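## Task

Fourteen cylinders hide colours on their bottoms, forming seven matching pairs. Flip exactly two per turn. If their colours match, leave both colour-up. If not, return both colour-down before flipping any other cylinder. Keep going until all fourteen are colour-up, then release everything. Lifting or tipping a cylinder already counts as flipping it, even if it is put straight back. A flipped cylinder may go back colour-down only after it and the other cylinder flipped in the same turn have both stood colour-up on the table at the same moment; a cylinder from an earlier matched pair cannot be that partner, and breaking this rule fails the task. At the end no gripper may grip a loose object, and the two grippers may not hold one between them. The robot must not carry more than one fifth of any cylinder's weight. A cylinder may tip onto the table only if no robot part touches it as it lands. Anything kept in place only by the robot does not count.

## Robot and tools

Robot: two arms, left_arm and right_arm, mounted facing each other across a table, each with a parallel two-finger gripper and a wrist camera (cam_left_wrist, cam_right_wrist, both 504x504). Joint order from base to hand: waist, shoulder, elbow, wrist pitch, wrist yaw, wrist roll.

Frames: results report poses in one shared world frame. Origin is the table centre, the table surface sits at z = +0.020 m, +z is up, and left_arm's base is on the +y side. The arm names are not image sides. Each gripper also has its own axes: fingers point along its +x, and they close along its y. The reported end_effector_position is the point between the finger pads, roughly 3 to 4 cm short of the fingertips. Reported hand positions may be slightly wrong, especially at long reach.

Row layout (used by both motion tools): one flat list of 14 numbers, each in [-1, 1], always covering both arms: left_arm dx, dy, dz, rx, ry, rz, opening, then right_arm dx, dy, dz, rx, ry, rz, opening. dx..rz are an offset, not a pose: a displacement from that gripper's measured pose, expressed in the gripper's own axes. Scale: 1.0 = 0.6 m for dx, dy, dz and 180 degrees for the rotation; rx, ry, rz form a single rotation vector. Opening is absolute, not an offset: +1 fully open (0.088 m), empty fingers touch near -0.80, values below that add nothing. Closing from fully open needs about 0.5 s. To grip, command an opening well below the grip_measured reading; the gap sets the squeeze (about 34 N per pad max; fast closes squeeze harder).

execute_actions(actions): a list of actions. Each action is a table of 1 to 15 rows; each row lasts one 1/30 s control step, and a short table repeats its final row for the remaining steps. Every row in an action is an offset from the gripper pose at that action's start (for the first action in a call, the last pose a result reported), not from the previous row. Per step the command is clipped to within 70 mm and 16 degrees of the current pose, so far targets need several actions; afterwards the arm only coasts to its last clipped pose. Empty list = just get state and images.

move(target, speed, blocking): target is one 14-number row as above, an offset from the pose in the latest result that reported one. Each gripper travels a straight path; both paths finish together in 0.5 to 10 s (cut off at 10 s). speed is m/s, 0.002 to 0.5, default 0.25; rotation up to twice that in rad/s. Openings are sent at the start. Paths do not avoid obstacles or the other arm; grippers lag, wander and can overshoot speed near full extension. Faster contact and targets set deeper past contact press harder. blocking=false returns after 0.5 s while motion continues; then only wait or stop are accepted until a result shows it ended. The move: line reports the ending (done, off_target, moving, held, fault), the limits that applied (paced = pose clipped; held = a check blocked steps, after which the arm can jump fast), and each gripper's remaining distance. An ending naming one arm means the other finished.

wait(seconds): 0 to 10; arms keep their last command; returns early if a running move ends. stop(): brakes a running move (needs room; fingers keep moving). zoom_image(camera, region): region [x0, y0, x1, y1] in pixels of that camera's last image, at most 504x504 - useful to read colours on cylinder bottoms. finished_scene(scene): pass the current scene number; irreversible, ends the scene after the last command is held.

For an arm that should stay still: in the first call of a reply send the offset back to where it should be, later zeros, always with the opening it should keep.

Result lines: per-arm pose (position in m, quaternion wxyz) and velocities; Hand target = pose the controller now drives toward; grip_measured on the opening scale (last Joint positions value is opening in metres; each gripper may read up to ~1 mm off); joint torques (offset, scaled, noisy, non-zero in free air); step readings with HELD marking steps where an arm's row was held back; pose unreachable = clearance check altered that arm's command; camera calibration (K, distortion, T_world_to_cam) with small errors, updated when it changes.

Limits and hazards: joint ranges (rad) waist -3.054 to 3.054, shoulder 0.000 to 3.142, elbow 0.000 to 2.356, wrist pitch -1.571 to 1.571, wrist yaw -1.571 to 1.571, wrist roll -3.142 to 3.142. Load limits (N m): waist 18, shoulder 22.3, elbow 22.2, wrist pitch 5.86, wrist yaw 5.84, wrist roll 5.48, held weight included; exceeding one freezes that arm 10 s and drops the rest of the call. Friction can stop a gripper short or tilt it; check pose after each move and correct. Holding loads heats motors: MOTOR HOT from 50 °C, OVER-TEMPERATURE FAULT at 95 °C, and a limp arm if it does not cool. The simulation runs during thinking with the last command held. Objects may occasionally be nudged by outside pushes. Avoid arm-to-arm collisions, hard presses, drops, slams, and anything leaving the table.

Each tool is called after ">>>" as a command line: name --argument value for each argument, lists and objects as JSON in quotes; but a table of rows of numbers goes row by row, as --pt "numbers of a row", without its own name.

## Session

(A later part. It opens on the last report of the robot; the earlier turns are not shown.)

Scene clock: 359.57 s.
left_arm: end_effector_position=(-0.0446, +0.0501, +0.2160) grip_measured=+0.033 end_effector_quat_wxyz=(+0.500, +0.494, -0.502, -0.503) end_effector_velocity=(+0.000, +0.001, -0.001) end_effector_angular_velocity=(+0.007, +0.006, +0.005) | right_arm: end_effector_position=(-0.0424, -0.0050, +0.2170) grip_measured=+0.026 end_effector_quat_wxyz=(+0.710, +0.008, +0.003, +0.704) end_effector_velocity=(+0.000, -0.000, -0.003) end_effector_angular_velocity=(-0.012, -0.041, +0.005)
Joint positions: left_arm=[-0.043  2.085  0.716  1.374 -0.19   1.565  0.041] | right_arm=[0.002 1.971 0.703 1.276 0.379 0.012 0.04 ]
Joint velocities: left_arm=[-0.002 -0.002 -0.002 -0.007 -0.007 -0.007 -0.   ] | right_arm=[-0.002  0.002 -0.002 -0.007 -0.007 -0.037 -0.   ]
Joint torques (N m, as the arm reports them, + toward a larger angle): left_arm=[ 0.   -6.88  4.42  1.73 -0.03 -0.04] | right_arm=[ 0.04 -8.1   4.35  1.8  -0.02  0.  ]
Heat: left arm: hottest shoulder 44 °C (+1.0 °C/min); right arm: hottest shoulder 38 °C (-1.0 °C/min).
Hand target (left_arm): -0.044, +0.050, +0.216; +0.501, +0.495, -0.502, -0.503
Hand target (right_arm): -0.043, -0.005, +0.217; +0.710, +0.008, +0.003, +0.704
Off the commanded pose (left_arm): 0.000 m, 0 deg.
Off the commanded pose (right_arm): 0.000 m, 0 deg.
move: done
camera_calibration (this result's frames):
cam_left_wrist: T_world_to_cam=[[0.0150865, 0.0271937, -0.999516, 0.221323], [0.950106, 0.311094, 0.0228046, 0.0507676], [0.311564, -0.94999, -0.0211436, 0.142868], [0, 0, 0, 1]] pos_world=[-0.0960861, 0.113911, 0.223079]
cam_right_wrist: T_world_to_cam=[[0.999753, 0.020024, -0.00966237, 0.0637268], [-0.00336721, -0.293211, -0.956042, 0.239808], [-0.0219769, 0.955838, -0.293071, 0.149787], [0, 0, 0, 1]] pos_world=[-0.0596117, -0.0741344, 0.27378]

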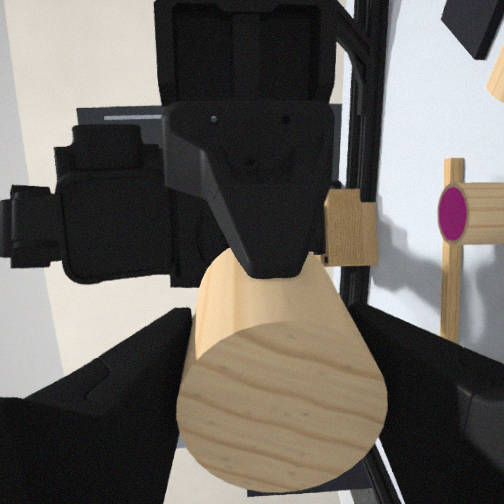

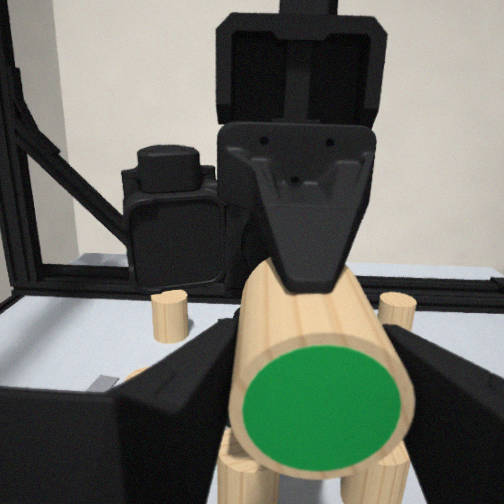

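>>> move --target '[0,0,0,0,0,0,1, 0,0,0,0,0,0,-0.4]'

>>> move --target '[-0.11,0,0,0,0,0,1, -0.14,0,0,0,0,0,-0.4]'

>>> move --target '[0,0,0,0,0,0,1, 0.012,-0.018,-0.09,0,0.504,0,-0.4]' --speed 0.35

>>> move --target '[0,0,0,0,0,0,1, 0.137,0,0.003,0,0,0,-0.4]' --speed 0.08

>>> move --target '[0,0,0,0,0,0,1, 0,0,0,0,0,0,0.6]'

>>> wait --seconds 2

Scene clock: 362.93 s.
left_arm: end_effector_position=(-0.0446, +0.0501, +0.2160) grip_measured=+1.000 end_effector_quat_wxyz=(+0.500, +0.494, -0.502, -0.503) end_effector_velocity=(+0.002, +0.001, -0.001) end_effector_angular_velocity=(+0.007, +0.006, +0.019) | right_arm: end_effector_position=(-0.0424, -0.0050, +0.2170) grip_measured=+0.025 end_effector_quat_wxyz=(+0.710, +0.008, +0.003, +0.704) end_effector_velocity=(+0.000, -0.000, -0.001) end_effector_angular_velocity=(-0.007, -0.010, +0.005)
Joint positions: left_arm=[-0.043  2.085  0.716  1.374 -0.19   1.565  0.088] | right_arm=[0.002 1.971 0.703 1.276 0.379 0.012 0.04 ]
Joint velocities: left_arm=[-0.002 -0.002 -0.002 -0.007 -0.022 -0.007  0.   ] | right_arm=[-0.002 -0.002 -0.002 -0.007 -0.007 -0.007 -0.   ]
Joint torques (N m, as the arm reports them, + toward a larger angle): left_arm=[-0.03 -6.91  4.37  1.75 -0.03 -0.02] | right_arm=[ 0.06 -8.17  4.38  1.79  0.01 -0.01]
Heat: left arm: hottest shoulder 44 °C (+1.0 °C/min); right arm: hottest shoulder 39 °C (+0.0 °C/min).
Hand target (left_arm): -0.045, +0.050, +0.216; +0.500, +0.494, -0.502, -0.503
Hand target (right_arm): -0.042, -0.005, +0.217; +0.710, +0.008, +0.003, +0.704
Off the commanded pose (left_arm): 0.000 m, 0 deg.
Off the commanded pose (right_arm): 0.000 m, 0 deg.
move: done
camera_calibration (this result's frames):
cam_left_wrist: T_world_to_cam=[[0.0150865, 0.0271937, -0.999516, 0.221323], [0.950106, 0.311094, 0.0228046, 0.0507676], [0.311564, -0.94999, -0.0211436, 0.142868], [0, 0, 0, 1]] pos_world=[-0.0960861, 0.113911, 0.223079]
cam_right_wrist: T_world_to_cam=[[0.999753, 0.020024, -0.00966237, 0.0637268], [-0.00336721, -0.293211, -0.956042, 0.239808], [-0.0219769, 0.955838, -0.293071, 0.149787], [0, 0, 0, 1]] pos_world=[-0.0596117, -0.0741344, 0.27378]

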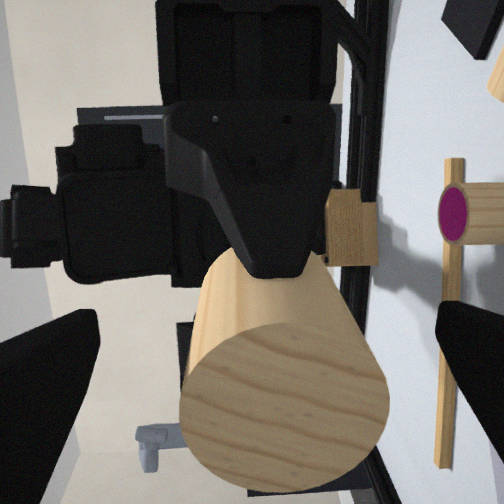

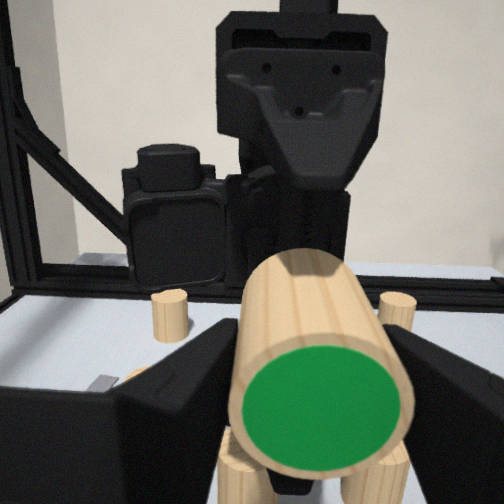

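Scene clock: 363.87 s.
left_arm: end_effector_position=(-0.0445, +0.1146, +0.2121) grip_measured=+1.000 end_effector_quat_wxyz=(+0.496, +0.496, -0.501, -0.506) end_effector_velocity=(+0.003, +0.003, -0.000) end_effector_angular_velocity=(+0.008, +0.035, +0.020) | right_arm: end_effector_position=(-0.0437, -0.0862, +0.2149) grip_measured=+0.025 end_effector_quat_wxyz=(+0.710, +0.006, +0.004, +0.704) end_effector_velocity=(+0.004, -0.003, +0.000) end_effector_angular_velocity=(+0.002, -0.021, -0.020)
Joint positions: left_arm=[-0.09   1.978  0.448  1.524 -0.232  1.565  0.088] | right_arm=[0.125 1.797 0.396 1.405 0.501 0.012 0.04 ]
Joint velocities: left_arm=[-0.002 -0.012 -0.012 -0.007 -0.022 -0.037  0.   ] | right_arm=[ 0.002 -0.007 -0.012  0.007  0.022 -0.022 -0.   ]
Joint torques (N m, as the arm reports them, + toward a larger angle): left_arm=[-0.26 -6.73  3.03  2.01 -0.22 -0.06] | right_arm=[ 0.29 -7.23  2.7   2.04  0.12 -0.01]
Heat: left arm: hottest shoulder 44 °C (+1.0 °C/min); right arm: hottest shoulder 39 °C (+0.0 °C/min).
Hand target (left_arm): -0.044, +0.116, +0.216; +0.500, +0.494, -0.502, -0.503
Hand target (right_arm): -0.043, -0.089, +0.217; +0.710, +0.008, +0.003, +0.704
Off the commanded pose (left_arm): 0.004 m, 1 deg.
Off the commanded pose (right_arm): 0.003 m, 0 deg.
move: done
camera_calibration (this result's frames):
cam_left_wrist: T_world_to_cam=[[0.0174953, 0.0371652, -0.999156, 0.214524], [0.951226, 0.307212, 0.0280833, 0.0300795], [0.307997, -0.950915, -0.0299777, 0.205903], [0, 0, 0, 1]] pos_world=[-0.0957831, 0.178583, 0.219671]
cam_right_wrist: T_world_to_cam=[[0.999747, 0.020751, -0.00865319, 0.0664134], [-0.00209696, -0.297137, -0.954832, 0.213385], [-0.0223849, 0.954609, -0.297019, 0.227493], [0, 0, 0, 1]] pos_world=[-0.0608568, -0.15514, 0.271891]

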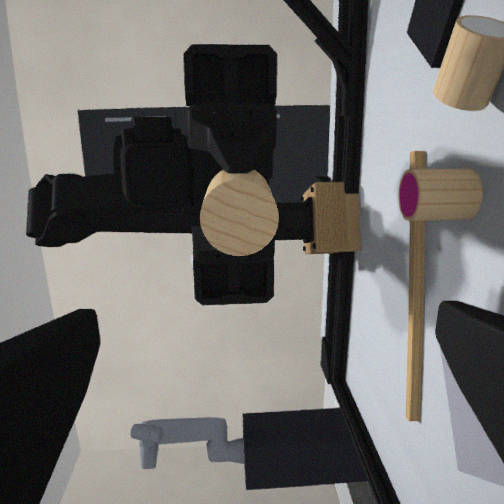

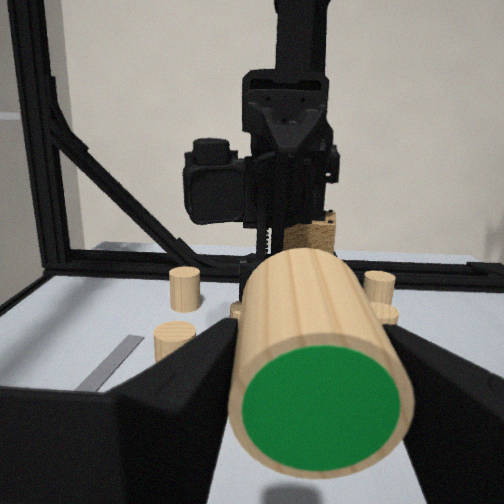

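Scene clock: 366.63 s.
left_arm: end_effector_position=(-0.0445, +0.1146, +0.2121) grip_measured=+1.000 end_effector_quat_wxyz=(+0.496, +0.496, -0.501, -0.506) end_effector_velocity=(-0.002, -0.000, +0.000) end_effector_angular_velocity=(+0.002, +0.007, -0.010) | right_arm: end_effector_position=(-0.0331, -0.0805, +0.1627) grip_measured=+0.024 end_effector_quat_wxyz=(+0.504, -0.495, +0.505, +0.495) end_effector_velocity=(-0.000, -0.001, +0.004) end_effector_angular_velocity=(-0.022, +0.017, +0.015)
Joint positions: left_arm=[-0.09   1.978  0.448  1.524 -0.232  1.565  0.088] | right_arm=[-0.095  2.042  1.633 -1.161 -0.002  0.293  0.04 ]
Joint velocities: left_arm=[-0.002 -0.002  0.002 -0.007  0.007 -0.007  0.   ] | right_arm=[-0.007  0.007  0.027 -0.037 -0.022 -0.022 -0.   ]
Joint torques (N m, as the arm reports them, + toward a larger angle): left_arm=[-0.09 -5.54  3.69  1.74  0.   -0.06] | right_arm=[-0.18 -8.2   6.98 -0.07 -0.11 -0.26]
Heat: left arm: hottest shoulder 44 °C (+1.0 °C/min); right arm: hottest shoulder 39 °C (+0.0 °C/min).
Hand target (left_arm): -0.045, +0.115, +0.212; +0.496, +0.496, -0.501, -0.506
Hand target (right_arm): -0.033, -0.078, +0.160; +0.501, -0.497, +0.507, +0.495
Off the commanded pose (left_arm): 0.000 m, 0 deg.
Off the commanded pose (right_arm): 0.003 m, 1 deg.
move: done
camera_calibration (this result's frames):
cam_left_wrist: T_world_to_cam=[[0.0174953, 0.0371652, -0.999156, 0.214524], [0.951226, 0.307212, 0.0280833, 0.0300795], [0.307997, -0.950915, -0.0299777, 0.205903], [0, 0, 0, 1]] pos_world=[-0.0957831, 0.178583, 0.219671]
cam_right_wrist: T_world_to_cam=[[0.999417, -0.0147184, -0.0308175, 0.056034], [-0.00477804, -0.953752, 0.300558, -0.0919276], [-0.033816, -0.300236, -0.953265, 0.212187], [0, 0, 0, 1]] pos_world=[-0.0492652, -0.0231453, 0.231627]

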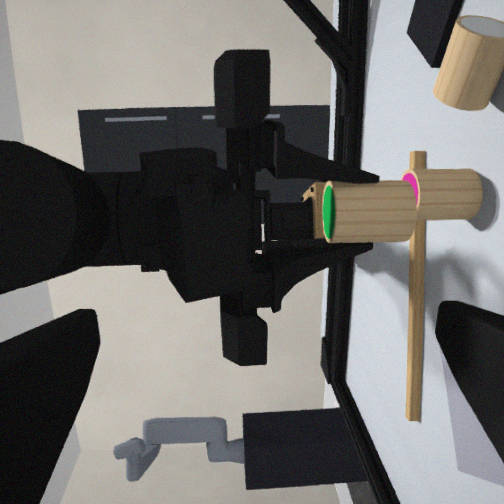

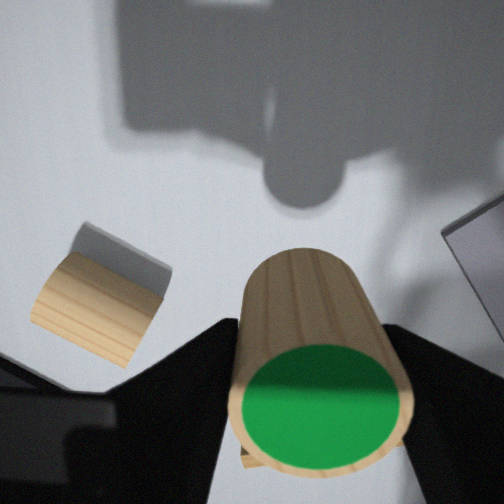

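Scene clock: 368.03 s.
left_arm: end_effector_position=(-0.0445, +0.1146, +0.2121) grip_measured=+1.000 end_effector_quat_wxyz=(+0.496, +0.496, -0.501, -0.506) end_effector_velocity=(+0.000, +0.001, -0.001) end_effector_angular_velocity=(+0.007, +0.005, +0.005) | right_arm: end_effector_position=(-0.0347, -0.0749, +0.0882) grip_measured=+0.025 end_effector_quat_wxyz=(+0.508, -0.488, +0.502, +0.502) end_effector_velocity=(-0.003, +0.002, +0.002) end_effector_angular_velocity=(+0.010, +0.010, +0.010)
Joint positions: left_arm=[-0.09   1.978  0.448  1.524 -0.232  1.565  0.088] | right_arm=[-0.095  2.132  1.46  -0.878 -0.002  0.293  0.04 ]
Joint velocities: left_arm=[-0.002 -0.002 -0.002 -0.007 -0.007 -0.007  0.   ] | right_arm=[ 0.002 -0.002  0.002  0.007 -0.007 -0.007 -0.001]
Joint torques (N m, as the arm reports them, + toward a larger angle): left_arm=[-0.17 -5.61  3.83  1.73 -0.01 -0.04] | right_arm=[-0.03 -8.67  3.85  0.29  0.01 -0.03]
Heat: left arm: hottest shoulder 44 °C (+1.0 °C/min); right arm: hottest shoulder 39 °C (+0.0 °C/min).
Hand target (left_arm): -0.045, +0.115, +0.212; +0.496, +0.496, -0.501, -0.506
Hand target (right_arm): -0.033, -0.079, +0.081; +0.504, -0.495, +0.505, +0.495
Off the commanded pose (left_arm): 0.000 m, 0 deg.
Off the commanded pose (right_arm): 0.009 m, 1 deg.
move: off_target (right_arm)
camera_calibration (this result's frames):
cam_left_wrist: T_world_to_cam=[[0.0174953, 0.0371652, -0.999156, 0.214524], [0.951226, 0.307212, 0.0280833, 0.0300795], [0.307997, -0.950915, -0.0299777, 0.205903], [0, 0, 0, 1]] pos_world=[-0.0957831, 0.178583, 0.219671]
cam_right_wrist: T_world_to_cam=[[0.999217, -0.0140086, -0.0369923, 0.0559717], [-0.00307013, -0.959834, 0.28055, -0.0628902], [-0.0394367, -0.280217, -0.959126, 0.144654], [0, 0, 0, 1]] pos_world=[-0.0504163, -0.0190454, 0.158456]

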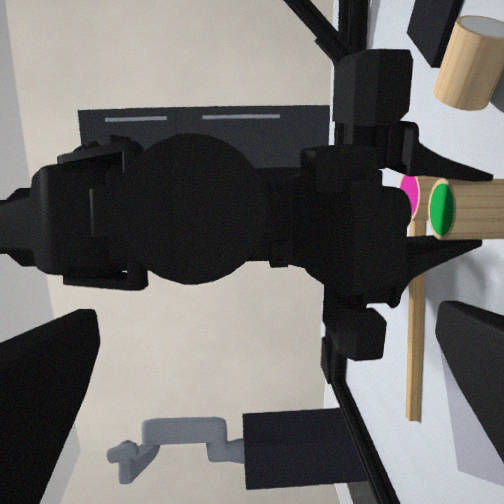

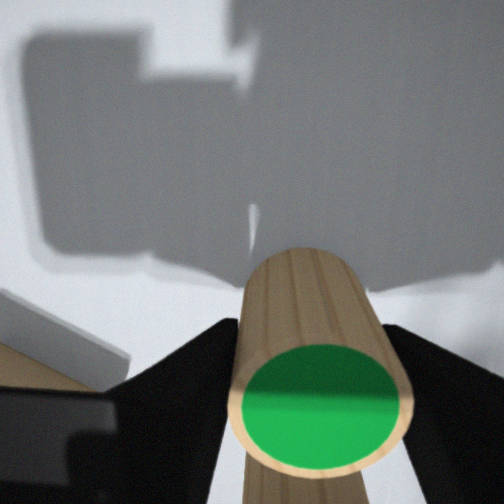

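Scene clock: 368.70 s.
left_arm: end_effector_position=(-0.0445, +0.1146, +0.2121) grip_measured=+1.000 end_effector_quat_wxyz=(+0.496, +0.496, -0.501, -0.506) end_effector_velocity=(+0.000, +0.001, +0.001) end_effector_angular_velocity=(+0.003, +0.021, +0.015) | right_arm: end_effector_position=(-0.0347, -0.0750, +0.0882) grip_measured=+0.598 end_effector_quat_wxyz=(+0.508, -0.488, +0.502, +0.502) end_effector_velocity=(+0.002, -0.007, -0.003) end_effector_angular_velocity=(-0.032, -0.002, +0.005)
Joint positions: left_arm=[-0.09   1.978  0.448  1.524 -0.232  1.565  0.088] | right_arm=[-0.095  2.132  1.46  -0.878 -0.002  0.293  0.068]
Joint velocities: left_arm=[-0.007 -0.007 -0.002 -0.007 -0.022 -0.022  0.   ] | right_arm=[-0.002  0.002 -0.007 -0.022 -0.007 -0.007  0.001]
Joint torques (N m, as the arm reports them, + toward a larger angle): left_arm=[ 0.02 -5.56  3.76  1.75  0.01 -0.04] | right_arm=[  0.02 -10.05   5.18   0.14   0.02  -0.02]
Heat: left arm: hottest shoulder 44 °C (+1.0 °C/min); right arm: hottest shoulder 39 °C (+0.0 °C/min).
Hand target (left_arm): -0.045, +0.115, +0.212; +0.496, +0.496, -0.501, -0.506
Hand target (right_arm): -0.035, -0.075, +0.088; +0.508, -0.488, +0.502, +0.502
Off the commanded pose (left_arm): 0.000 m, 0 deg.
Off the commanded pose (right_arm): 0.000 m, 0 deg.
move: done
camera_calibration (this result's frames):
cam_left_wrist: T_world_to_cam=[[0.0174953, 0.0371652, -0.999156, 0.214524], [0.951226, 0.307212, 0.0280833, 0.0300795], [0.307997, -0.950915, -0.0299777, 0.205903], [0, 0, 0, 1]] pos_world=[-0.0957831, 0.178583, 0.219671]
cam_right_wrist: T_world_to_cam=[[0.999204, -0.0140041, -0.0373578, 0.0560589], [-0.00295904, -0.959805, 0.28065, -0.0629081], [-0.0397865, -0.280316, -0.959083, 0.144624], [0, 0, 0, 1]] pos_world=[-0.0504463, -0.0190539, 0.158456]

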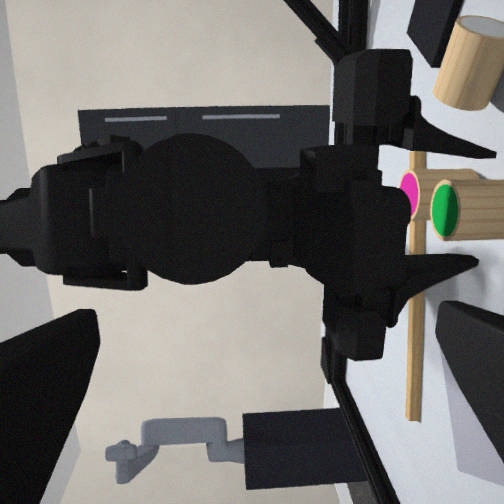

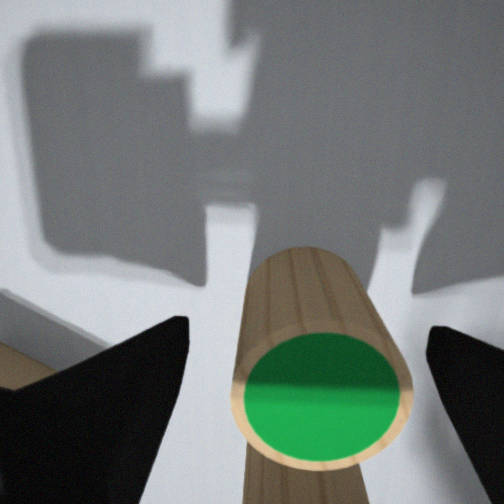

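Scene clock: 370.70 s.
left_arm: end_effector_position=(-0.0445, +0.1147, +0.2120) grip_measured=+1.000 end_effector_quat_wxyz=(+0.496, +0.497, -0.501, -0.506) end_effector_velocity=(+0.002, +0.000, +0.001) end_effector_angular_velocity=(+0.003, +0.021, +0.010) | right_arm: end_effector_position=(-0.0347, -0.0750, +0.0882) grip_measured=+0.600 end_effector_quat_wxyz=(+0.508, -0.488, +0.502, +0.502) end_effector_velocity=(+0.001, -0.004, -0.001) end_effector_angular_velocity=(-0.018, +0.018, +0.000)
Joint positions: left_arm=[-0.09   1.978  0.448  1.524 -0.232  1.565  0.088] | right_arm=[-0.095  2.132  1.46  -0.878 -0.002  0.293  0.068]
Joint velocities: left_arm=[ 0.002 -0.007 -0.002 -0.007 -0.007 -0.022  0.   ] | right_arm=[-0.007 -0.002 -0.007 -0.007 -0.022 -0.007 -0.   ]
Joint torques (N m, as the arm reports them, + toward a larger angle): left_arm=[-0.04 -5.67  3.72  1.73  0.01  0.  ] | right_arm=[  0.06 -10.05   5.21   0.12   0.02  -0.02]
Heat: left arm: hottest shoulder 44 °C (+1.0 °C/min); right arm: hottest shoulder 39 °C (+0.0 °C/min).
Hand target (left_arm): -0.044, +0.115, +0.212; +0.496, +0.497, -0.501, -0.506
Hand target (right_arm): -0.035, -0.075, +0.088; +0.508, -0.488, +0.502, +0.502
Off the commanded pose (left_arm): 0.000 m, 0 deg.
Off the commanded pose (right_arm): 0.000 m, 0 deg.
wait: 2.00 s; at rest by 0.17 s
camera_calibration (this result's frames):
cam_left_wrist: T_world_to_cam=[[0.0175885, 0.0375348, -0.999141, 0.21437], [0.951224, 0.307202, 0.0282856, 0.0299914], [0.308, -0.950904, -0.0303007, 0.206046], [0, 0, 0, 1]] pos_world=[-0.0957611, 0.17867, 0.219581]
cam_right_wrist: T_world_to_cam=[[0.999204, -0.0140041, -0.0373578, 0.0560589], [-0.00295904, -0.959805, 0.28065, -0.0629081], [-0.0397865, -0.280316, -0.959083, 0.144624], [0, 0, 0, 1]] pos_world=[-0.0504463, -0.0190539, 0.158456]

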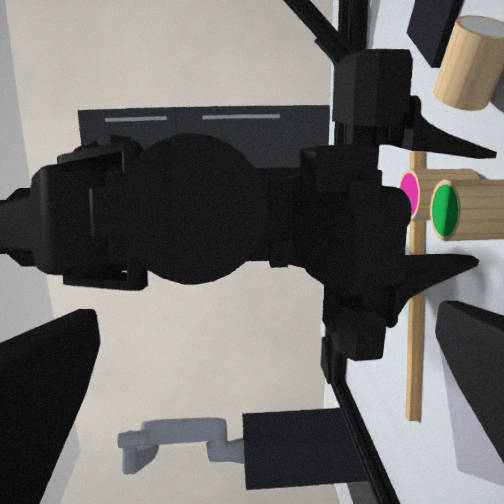

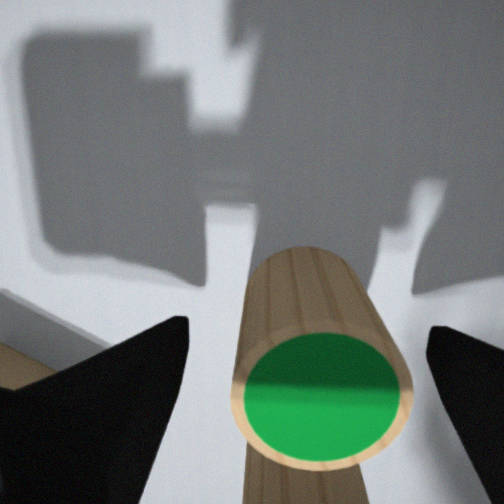

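>>> move --target '[0,0,0,0,0,0,1, 0.014,0,-0.003,0,0,0,0.6]' --speed 0.05

>>> move --target '[0,0,0,0,0,0,1, 0,0,0,0,0,0,-0.4]'

>>> move --target '[0,0,0,0,0,0,1, -0.13,0,0,0,0,0,-0.4]'

>>> move --target '[0,0,0,0,0,0,1, -0.09,0.018,-0.047,0,-0.495,0,-0.4]' --speed 0.35

>>> move --target '[0.112,0.008,0,0,0,0.004,1, 0,0,0,-0.008,0,0,-0.4]'

Scene clock: 374.97 s.
left_arm: end_effector_position=(-0.0445, +0.1147, +0.2119) grip_measured=+1.000 end_effector_quat_wxyz=(+0.496, +0.497, -0.501, -0.506) end_effector_velocity=(-0.001, +0.001, -0.003) end_effector_angular_velocity=(+0.012, +0.004, +0.010) | right_arm: end_effector_position=(-0.0355, -0.0722, +0.0860) grip_measured=+0.600 end_effector_quat_wxyz=(+0.511, -0.482, +0.499, +0.508) end_effector_velocity=(-0.000, +0.001, +0.000) end_effector_angular_velocity=(+0.005, +0.009, -0.009)
Joint positions: left_arm=[-0.09   1.978  0.448  1.524 -0.232  1.565  0.088] | right_arm=[-0.095  2.132  1.45  -0.849 -0.002  0.293  0.068]
Joint velocities: left_arm=[-0.012  0.002 -0.002 -0.007 -0.022 -0.007  0.   ] | right_arm=[-0.002 -0.002 -0.002  0.007 -0.007  0.007 -0.   ]
Joint torques (N m, as the arm reports them, + toward a larger angle): left_arm=[-0.02 -5.58  3.72  1.73  0.   -0.04] | right_arm=[ 0.15 -9.15  3.64  0.35  0.    0.02]
Heat: left arm: hottest shoulder 43 °C (-1.0 °C/min); right arm: hottest shoulder 40 °C (+1.0 °C/min).
Hand target (left_arm): -0.044, +0.115, +0.212; +0.496, +0.497, -0.501, -0.506
Hand target (right_arm): -0.035, -0.077, +0.080; +0.508, -0.488, +0.502, +0.502
Off the commanded pose (left_arm): 0.000 m, 0 deg.
Off the commanded pose (right_arm): 0.008 m, 1 deg.
move: done
camera_calibration (this result's frames):
cam_left_wrist: T_world_to_cam=[[0.0176816, 0.0379044, -0.999125, 0.214181], [0.951221, 0.307192, 0.0284879, 0.0299536], [0.308003, -0.950893, -0.0306238, 0.206109], [0, 0, 0, 1]] pos_world=[-0.0957617, 0.178668, 0.219452]
cam_right_wrist: T_world_to_cam=[[0.999006, -0.0132997, -0.042544, 0.0572867], [-0.00161179, -0.964604, 0.263698, -0.0584488], [-0.0445452, -0.263368, -0.963667, 0.144684], [0, 0, 0, 1]] pos_world=[-0.050879, -0.0175128, 0.157277]

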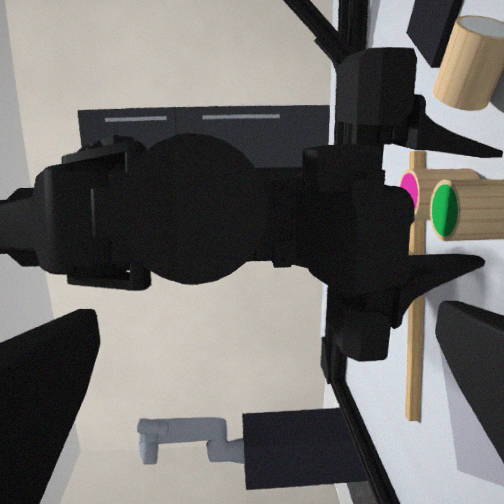

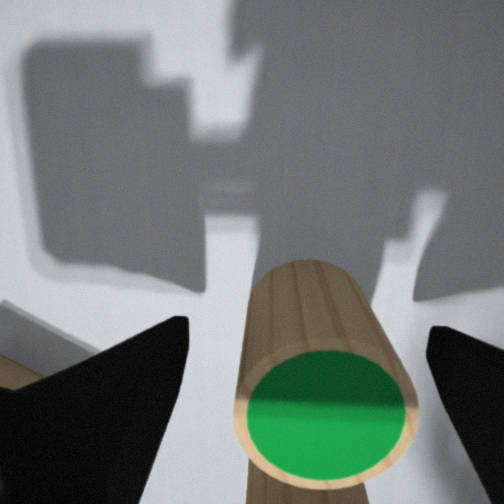

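Scene clock: 375.47 s.
left_arm: end_effector_position=(-0.0445, +0.1147, +0.2119) grip_measured=+1.000 end_effector_quat_wxyz=(+0.496, +0.497, -0.501, -0.506) end_effector_velocity=(+0.005, +0.001, -0.001) end_effector_angular_velocity=(+0.007, +0.005, +0.034) | right_arm: end_effector_position=(-0.0353, -0.0723, +0.0860) grip_measured=+0.024 end_effector_quat_wxyz=(+0.511, -0.482, +0.498, +0.507) end_effector_velocity=(-0.001, -0.003, +0.000) end_effector_angular_velocity=(-0.009, +0.005, -0.005)
Joint positions: left_arm=[-0.09   1.978  0.448  1.524 -0.232  1.565  0.088] | right_arm=[-0.095  2.132  1.45  -0.85  -0.001  0.294  0.04 ]
Joint velocities: left_arm=[-0.002 -0.002 -0.002 -0.007 -0.037 -0.007  0.   ] | right_arm=[ 0.002 -0.002 -0.002 -0.007 -0.007  0.007  0.   ]
Joint torques (N m, as the arm reports them, + toward a larger angle): left_arm=[-0.07 -5.54  3.67  1.73 -0.02 -0.05] | right_arm=[  0.09 -10.03   5.22   0.25  -0.02  -0.02]
Heat: left arm: hottest shoulder 43 °C (-1.0 °C/min); right arm: hottest shoulder 40 °C (+1.0 °C/min).
Hand target (left_arm): -0.044, +0.115, +0.212; +0.496, +0.497, -0.501, -0.506
Hand target (right_arm): -0.036, -0.072, +0.086; +0.511, -0.482, +0.499, +0.508
Off the commanded pose (left_arm): 0.000 m, 0 deg.
Off the commanded pose (right_arm): 0.000 m, 0 deg.
move: done
camera_calibration (this result's frames):
cam_left_wrist: T_world_to_cam=[[0.0176816, 0.0379044, -0.999125, 0.214181], [0.951221, 0.307192, 0.0284879, 0.0299536], [0.308003, -0.950893, -0.0306238, 0.206109], [0, 0, 0, 1]] pos_world=[-0.0957617, 0.178668, 0.219452]
cam_right_wrist: T_world_to_cam=[[0.999069, -0.0137551, -0.0408815, 0.0568457], [-0.00247613, -0.964517, 0.26401, -0.0585921], [-0.0430624, -0.263664, -0.963653, 0.144693], [0, 0, 0, 1]] pos_world=[-0.050707, -0.0175808, 0.157227]

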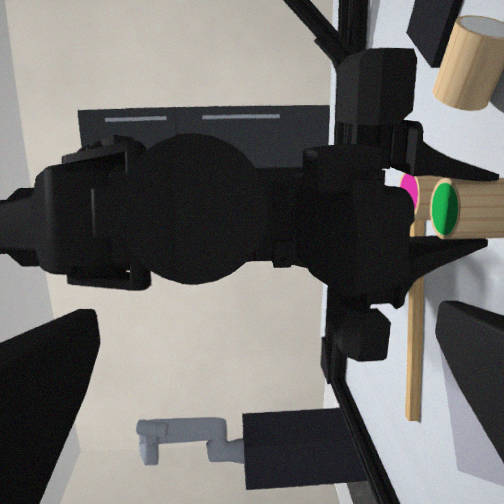

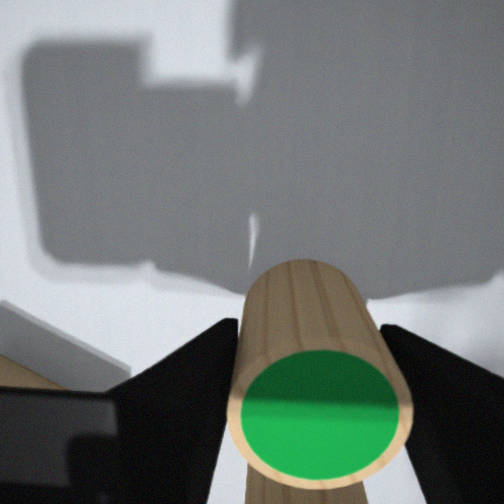

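Scene clock: 376.37 s.
left_arm: end_effector_position=(-0.0445, +0.1147, +0.2119) grip_measured=+1.000 end_effector_quat_wxyz=(+0.496, +0.497, -0.501, -0.506) end_effector_velocity=(-0.002, +0.001, +0.002) end_effector_angular_velocity=(-0.007, +0.009, -0.010) | right_arm: end_effector_position=(-0.0338, -0.0775, +0.1593) grip_measured=+0.024 end_effector_quat_wxyz=(+0.509, -0.486, +0.501, +0.503) end_effector_velocity=(+0.003, -0.003, +0.001) end_effector_angular_velocity=(-0.014, -0.012, +0.005)
Joint positions: left_arm=[-0.09   1.978  0.448  1.524 -0.232  1.565  0.088] | right_arm=[-0.095  2.034  1.606 -1.116 -0.001  0.294  0.04 ]
Joint velocities: left_arm=[-0.002 -0.002 -0.002  0.007  0.007 -0.007  0.   ] | right_arm=[-0.002 -0.002  0.002 -0.022  0.007 -0.007 -0.   ]
Joint torques (N m, as the arm reports them, + toward a larger angle): left_arm=[ 0.01 -5.6   3.81  1.71 -0.01 -0.05] | right_arm=[  0.06 -10.2    7.02  -0.04   0.    -0.02]
Heat: left arm: hottest shoulder 43 °C (-1.0 °C/min); right arm: hottest shoulder 41 °C (+2.0 °C/min).
Hand target (left_arm): -0.044, +0.115, +0.212; +0.496, +0.497, -0.501, -0.506
Hand target (right_arm): -0.034, -0.075, +0.164; +0.511, -0.482, +0.498, +0.507
Off the commanded pose (left_arm): 0.000 m, 0 deg.
Off the commanded pose (right_arm): 0.005 m, 1 deg.
move: done
camera_calibration (this result's frames):
cam_left_wrist: T_world_to_cam=[[0.0176816, 0.0379044, -0.999125, 0.214181], [0.951221, 0.307192, 0.0284879, 0.0299536], [0.308003, -0.950893, -0.0306238, 0.206109], [0, 0, 0, 1]] pos_world=[-0.0957617, 0.178668, 0.219452]
cam_right_wrist: T_world_to_cam=[[0.999202, -0.0142289, -0.0373118, 0.0576965], [-0.00339441, -0.961246, 0.275671, -0.0846447], [-0.0397884, -0.275324, -0.960528, 0.21273], [0, 0, 0, 1]] pos_world=[-0.0494736, -0.0219738, 0.22982]

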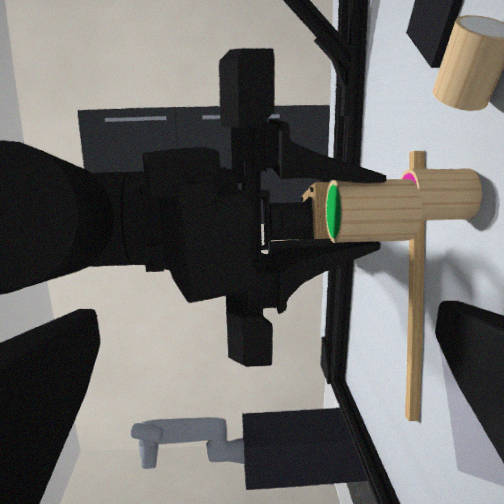

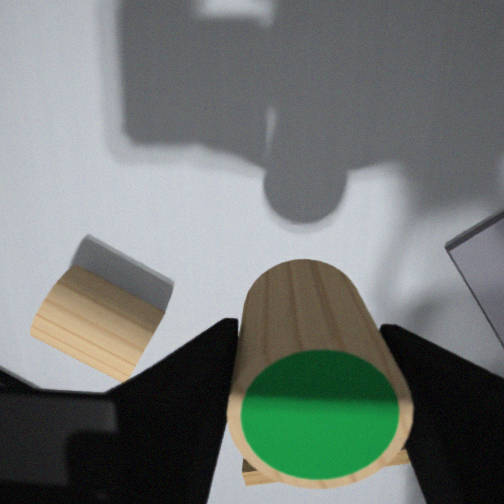

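Scene clock: 379.20 s.
left_arm: end_effector_position=(-0.0445, +0.1147, +0.2119) grip_measured=+1.000 end_effector_quat_wxyz=(+0.496, +0.497, -0.501, -0.506) end_effector_velocity=(+0.002, +0.000, +0.002) end_effector_angular_velocity=(-0.007, +0.024, +0.010) | right_arm: end_effector_position=(-0.0445, -0.1057, +0.2186) grip_measured=+0.024 end_effector_quat_wxyz=(+0.711, +0.019, +0.004, +0.703) end_effector_velocity=(-0.000, +0.000, -0.001) end_effector_angular_velocity=(+0.006, -0.004, +0.005)
Joint positions: left_arm=[-0.09   1.978  0.448  1.524 -0.232  1.565  0.088] | right_arm=[0.17  1.757 0.33  1.451 0.551 0.021 0.04 ]
Joint velocities: left_arm=[ 0.002 -0.002 -0.002  0.007 -0.007 -0.022  0.   ] | right_arm=[-0.002  0.012 -0.002  0.022 -0.007 -0.007 -0.   ]
Joint torques (N m, as the arm reports them, + toward a larger angle): left_arm=[ 0.03 -5.53  3.65  1.73 -0.01 -0.05] | right_arm=[ 0.34 -4.72  2.53  1.97  0.1  -0.19]
Heat: left arm: hottest shoulder 43 °C (-1.0 °C/min); right arm: hottest shoulder 41 °C (+2.0 °C/min).
Hand target (left_arm): -0.044, +0.115, +0.212; +0.496, +0.497, -0.501, -0.506
Hand target (right_arm): -0.044, -0.108, +0.213; +0.711, +0.010, +0.004, +0.703
Off the commanded pose (left_arm): 0.000 m, 0 deg.
Off the commanded pose (right_arm): 0.006 m, 2 deg.
move: done
camera_calibration (this result's frames):
cam_left_wrist: T_world_to_cam=[[0.0176816, 0.0379044, -0.999125, 0.214181], [0.951221, 0.307192, 0.0284879, 0.0299536], [0.308003, -0.950893, -0.0306238, 0.206109], [0, 0, 0, 1]] pos_world=[-0.0957617, 0.178668, 0.219452]
cam_right_wrist: T_world_to_cam=[[0.999461, 0.0173684, -0.0278443, 0.0715338], [-0.0218675, -0.280185, -0.959697, 0.213073], [-0.02447, 0.959789, -0.279654, 0.243838], [0, 0, 0, 1]] pos_world=[-0.0608692, -0.175576, 0.274668]

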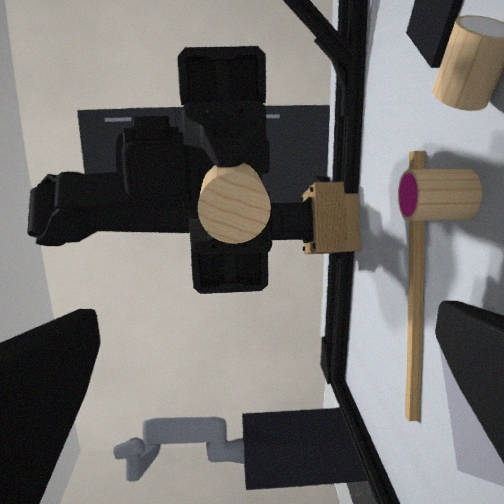

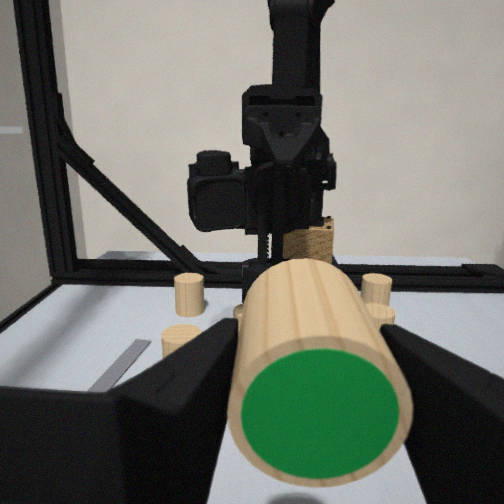

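Scene clock: 380.10 s.
left_arm: end_effector_position=(-0.0449, +0.0497, +0.2175) grip_measured=+1.000 end_effector_quat_wxyz=(+0.501, +0.493, -0.503, -0.502) end_effector_velocity=(+0.002, -0.003, -0.002) end_effector_angular_velocity=(+0.012, +0.005, +0.010) | right_arm: end_effector_position=(-0.0446, -0.1057, +0.2185) grip_measured=+0.024 end_effector_quat_wxyz=(+0.711, +0.013, -0.002, +0.703) end_effector_velocity=(-0.002, -0.001, -0.003) end_effector_angular_velocity=(-0.010, -0.029, +0.019)
Joint positions: left_arm=[-0.044  2.083  0.718  1.375 -0.19   1.565  0.088] | right_arm=[0.17  1.758 0.33  1.452 0.551 0.002 0.04 ]
Joint velocities: left_arm=[ 0.002  0.002  0.012 -0.022 -0.007 -0.007  0.   ] | right_arm=[-0.002 -0.002 -0.007 -0.007 -0.022 -0.022 -0.   ]
Joint torques (N m, as the arm reports them, + toward a larger angle): left_arm=[ 0.12 -6.03  5.37  1.57  0.2   0.05] | right_arm=[ 0.09 -5.74  3.52  1.72 -0.01 -0.18]
Heat: left arm: hottest shoulder 43 °C (-1.0 °C/min); right arm: hottest shoulder 41 °C (+2.0 °C/min).
Hand target (left_arm): -0.045, +0.047, +0.216; +0.499, +0.494, -0.504, -0.503
Hand target (right_arm): -0.045, -0.106, +0.219; +0.711, +0.010, -0.004, +0.703
Off the commanded pose (left_arm): 0.003 m, 0 deg.
Off the commanded pose (right_arm): 0.000 m, 0 deg.
move: done
camera_calibration (this result's frames):
cam_left_wrist: T_world_to_cam=[[0.0142449, 0.0230845, -0.999632, 0.223002], [0.950124, 0.311183, 0.0207256, 0.0516084], [0.311547, -0.950069, -0.0175004, 0.141864], [0, 0, 0, 1]] pos_world=[-0.0964085, 0.113573, 0.224333]
cam_right_wrist: T_world_to_cam=[[0.999814, 0.0169752, -0.00916765, 0.0674305], [-0.00404069, -0.2804, -0.959875, 0.213833], [-0.0188647, 0.959733, -0.28028, 0.244195], [0, 0, 0, 1]] pos_world=[-0.0619472, -0.175548, 0.274314]

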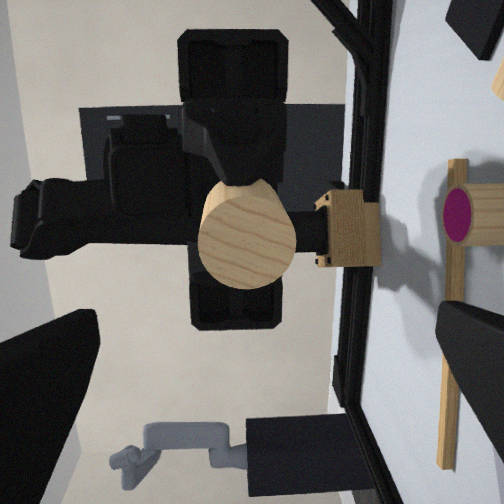

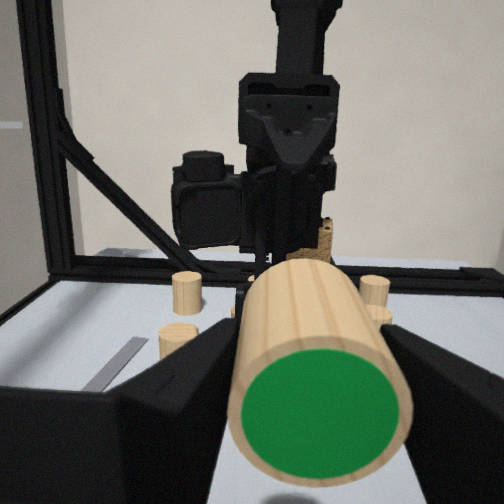

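>>> move --target '[0,0,0,0,0,0,1, 0.171,-0.001,-0.004,0,0,0,-0.4]' --speed 0.15

Scene clock: 383.17 s.
left_arm: end_effector_position=(-0.0450, +0.0495, +0.2176) grip_measured=+1.000 end_effector_quat_wxyz=(+0.501, +0.493, -0.503, -0.502) end_effector_velocity=(+0.002, -0.001, -0.002) end_effector_angular_velocity=(+0.007, +0.021, +0.010) | right_arm: end_effector_position=(-0.0427, -0.0063, +0.2200) grip_measured=+0.024 end_effector_quat_wxyz=(+0.711, +0.012, -0.004, +0.703) end_effector_velocity=(-0.001, +0.003, -0.003) end_effector_angular_velocity=(-0.016, -0.014, +0.014)
Joint positions: left_arm=[-0.044  2.084  0.719  1.374 -0.19   1.565  0.088] | right_arm=[0.005 1.971 0.699 1.298 0.386 0.002 0.04 ]
Joint velocities: left_arm=[ 0.002  0.002  0.002 -0.007 -0.007 -0.022  0.   ] | right_arm=[-0.007  0.002  0.007 -0.022 -0.022 -0.007 -0.   ]
Joint torques (N m, as the arm reports them, + toward a larger angle): left_arm=[-0.05 -7.    4.48  1.77 -0.02 -0.03] | right_arm=[-0.09 -6.87  5.72  1.65 -0.11  0.08]
Heat: left arm: hottest shoulder 43 °C (-2.0 °C/min); right arm: hottest shoulder 40 °C (+2.0 °C/min).
Hand target (left_arm): -0.045, +0.050, +0.218; +0.501, +0.493, -0.503, -0.502
Hand target (right_arm): -0.043, -0.003, +0.218; +0.711, +0.012, -0.003, +0.703
Off the commanded pose (left_arm): 0.000 m, 0 deg.
Off the commanded pose (right_arm): 0.004 m, 0 deg.
move: done
camera_calibration (this result's frames):
cam_left_wrist: T_world_to_cam=[[0.0146262, 0.0230805, -0.999627, 0.223059], [0.950115, 0.311187, 0.0210868, 0.0516579], [0.311557, -0.950068, -0.0173776, 0.141611], [0, 0, 0, 1]] pos_world=[-0.0964635, 0.113317, 0.224347]
cam_right_wrist: T_world_to_cam=[[0.999846, 0.016562, -0.00580445, 0.0631902], [-0.000971163, -0.278021, -0.960575, 0.243399], [-0.0175228, 0.960432, -0.277962, 0.148814], [0, 0, 0, 1]] pos_world=[-0.0603364, -0.0763024, 0.275534]

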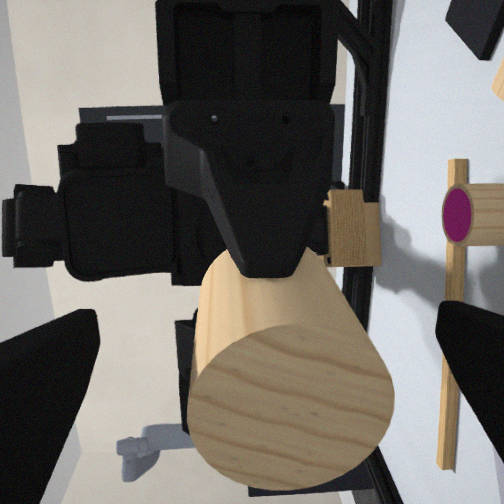

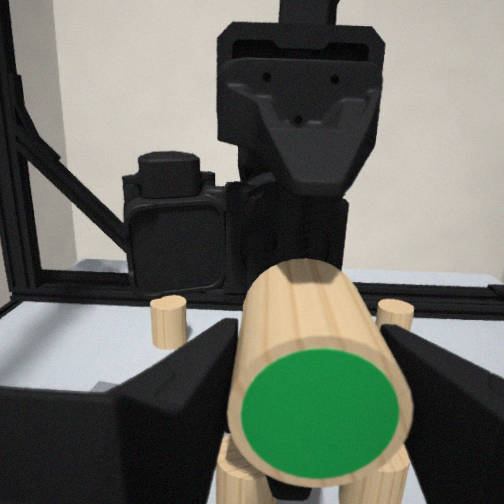

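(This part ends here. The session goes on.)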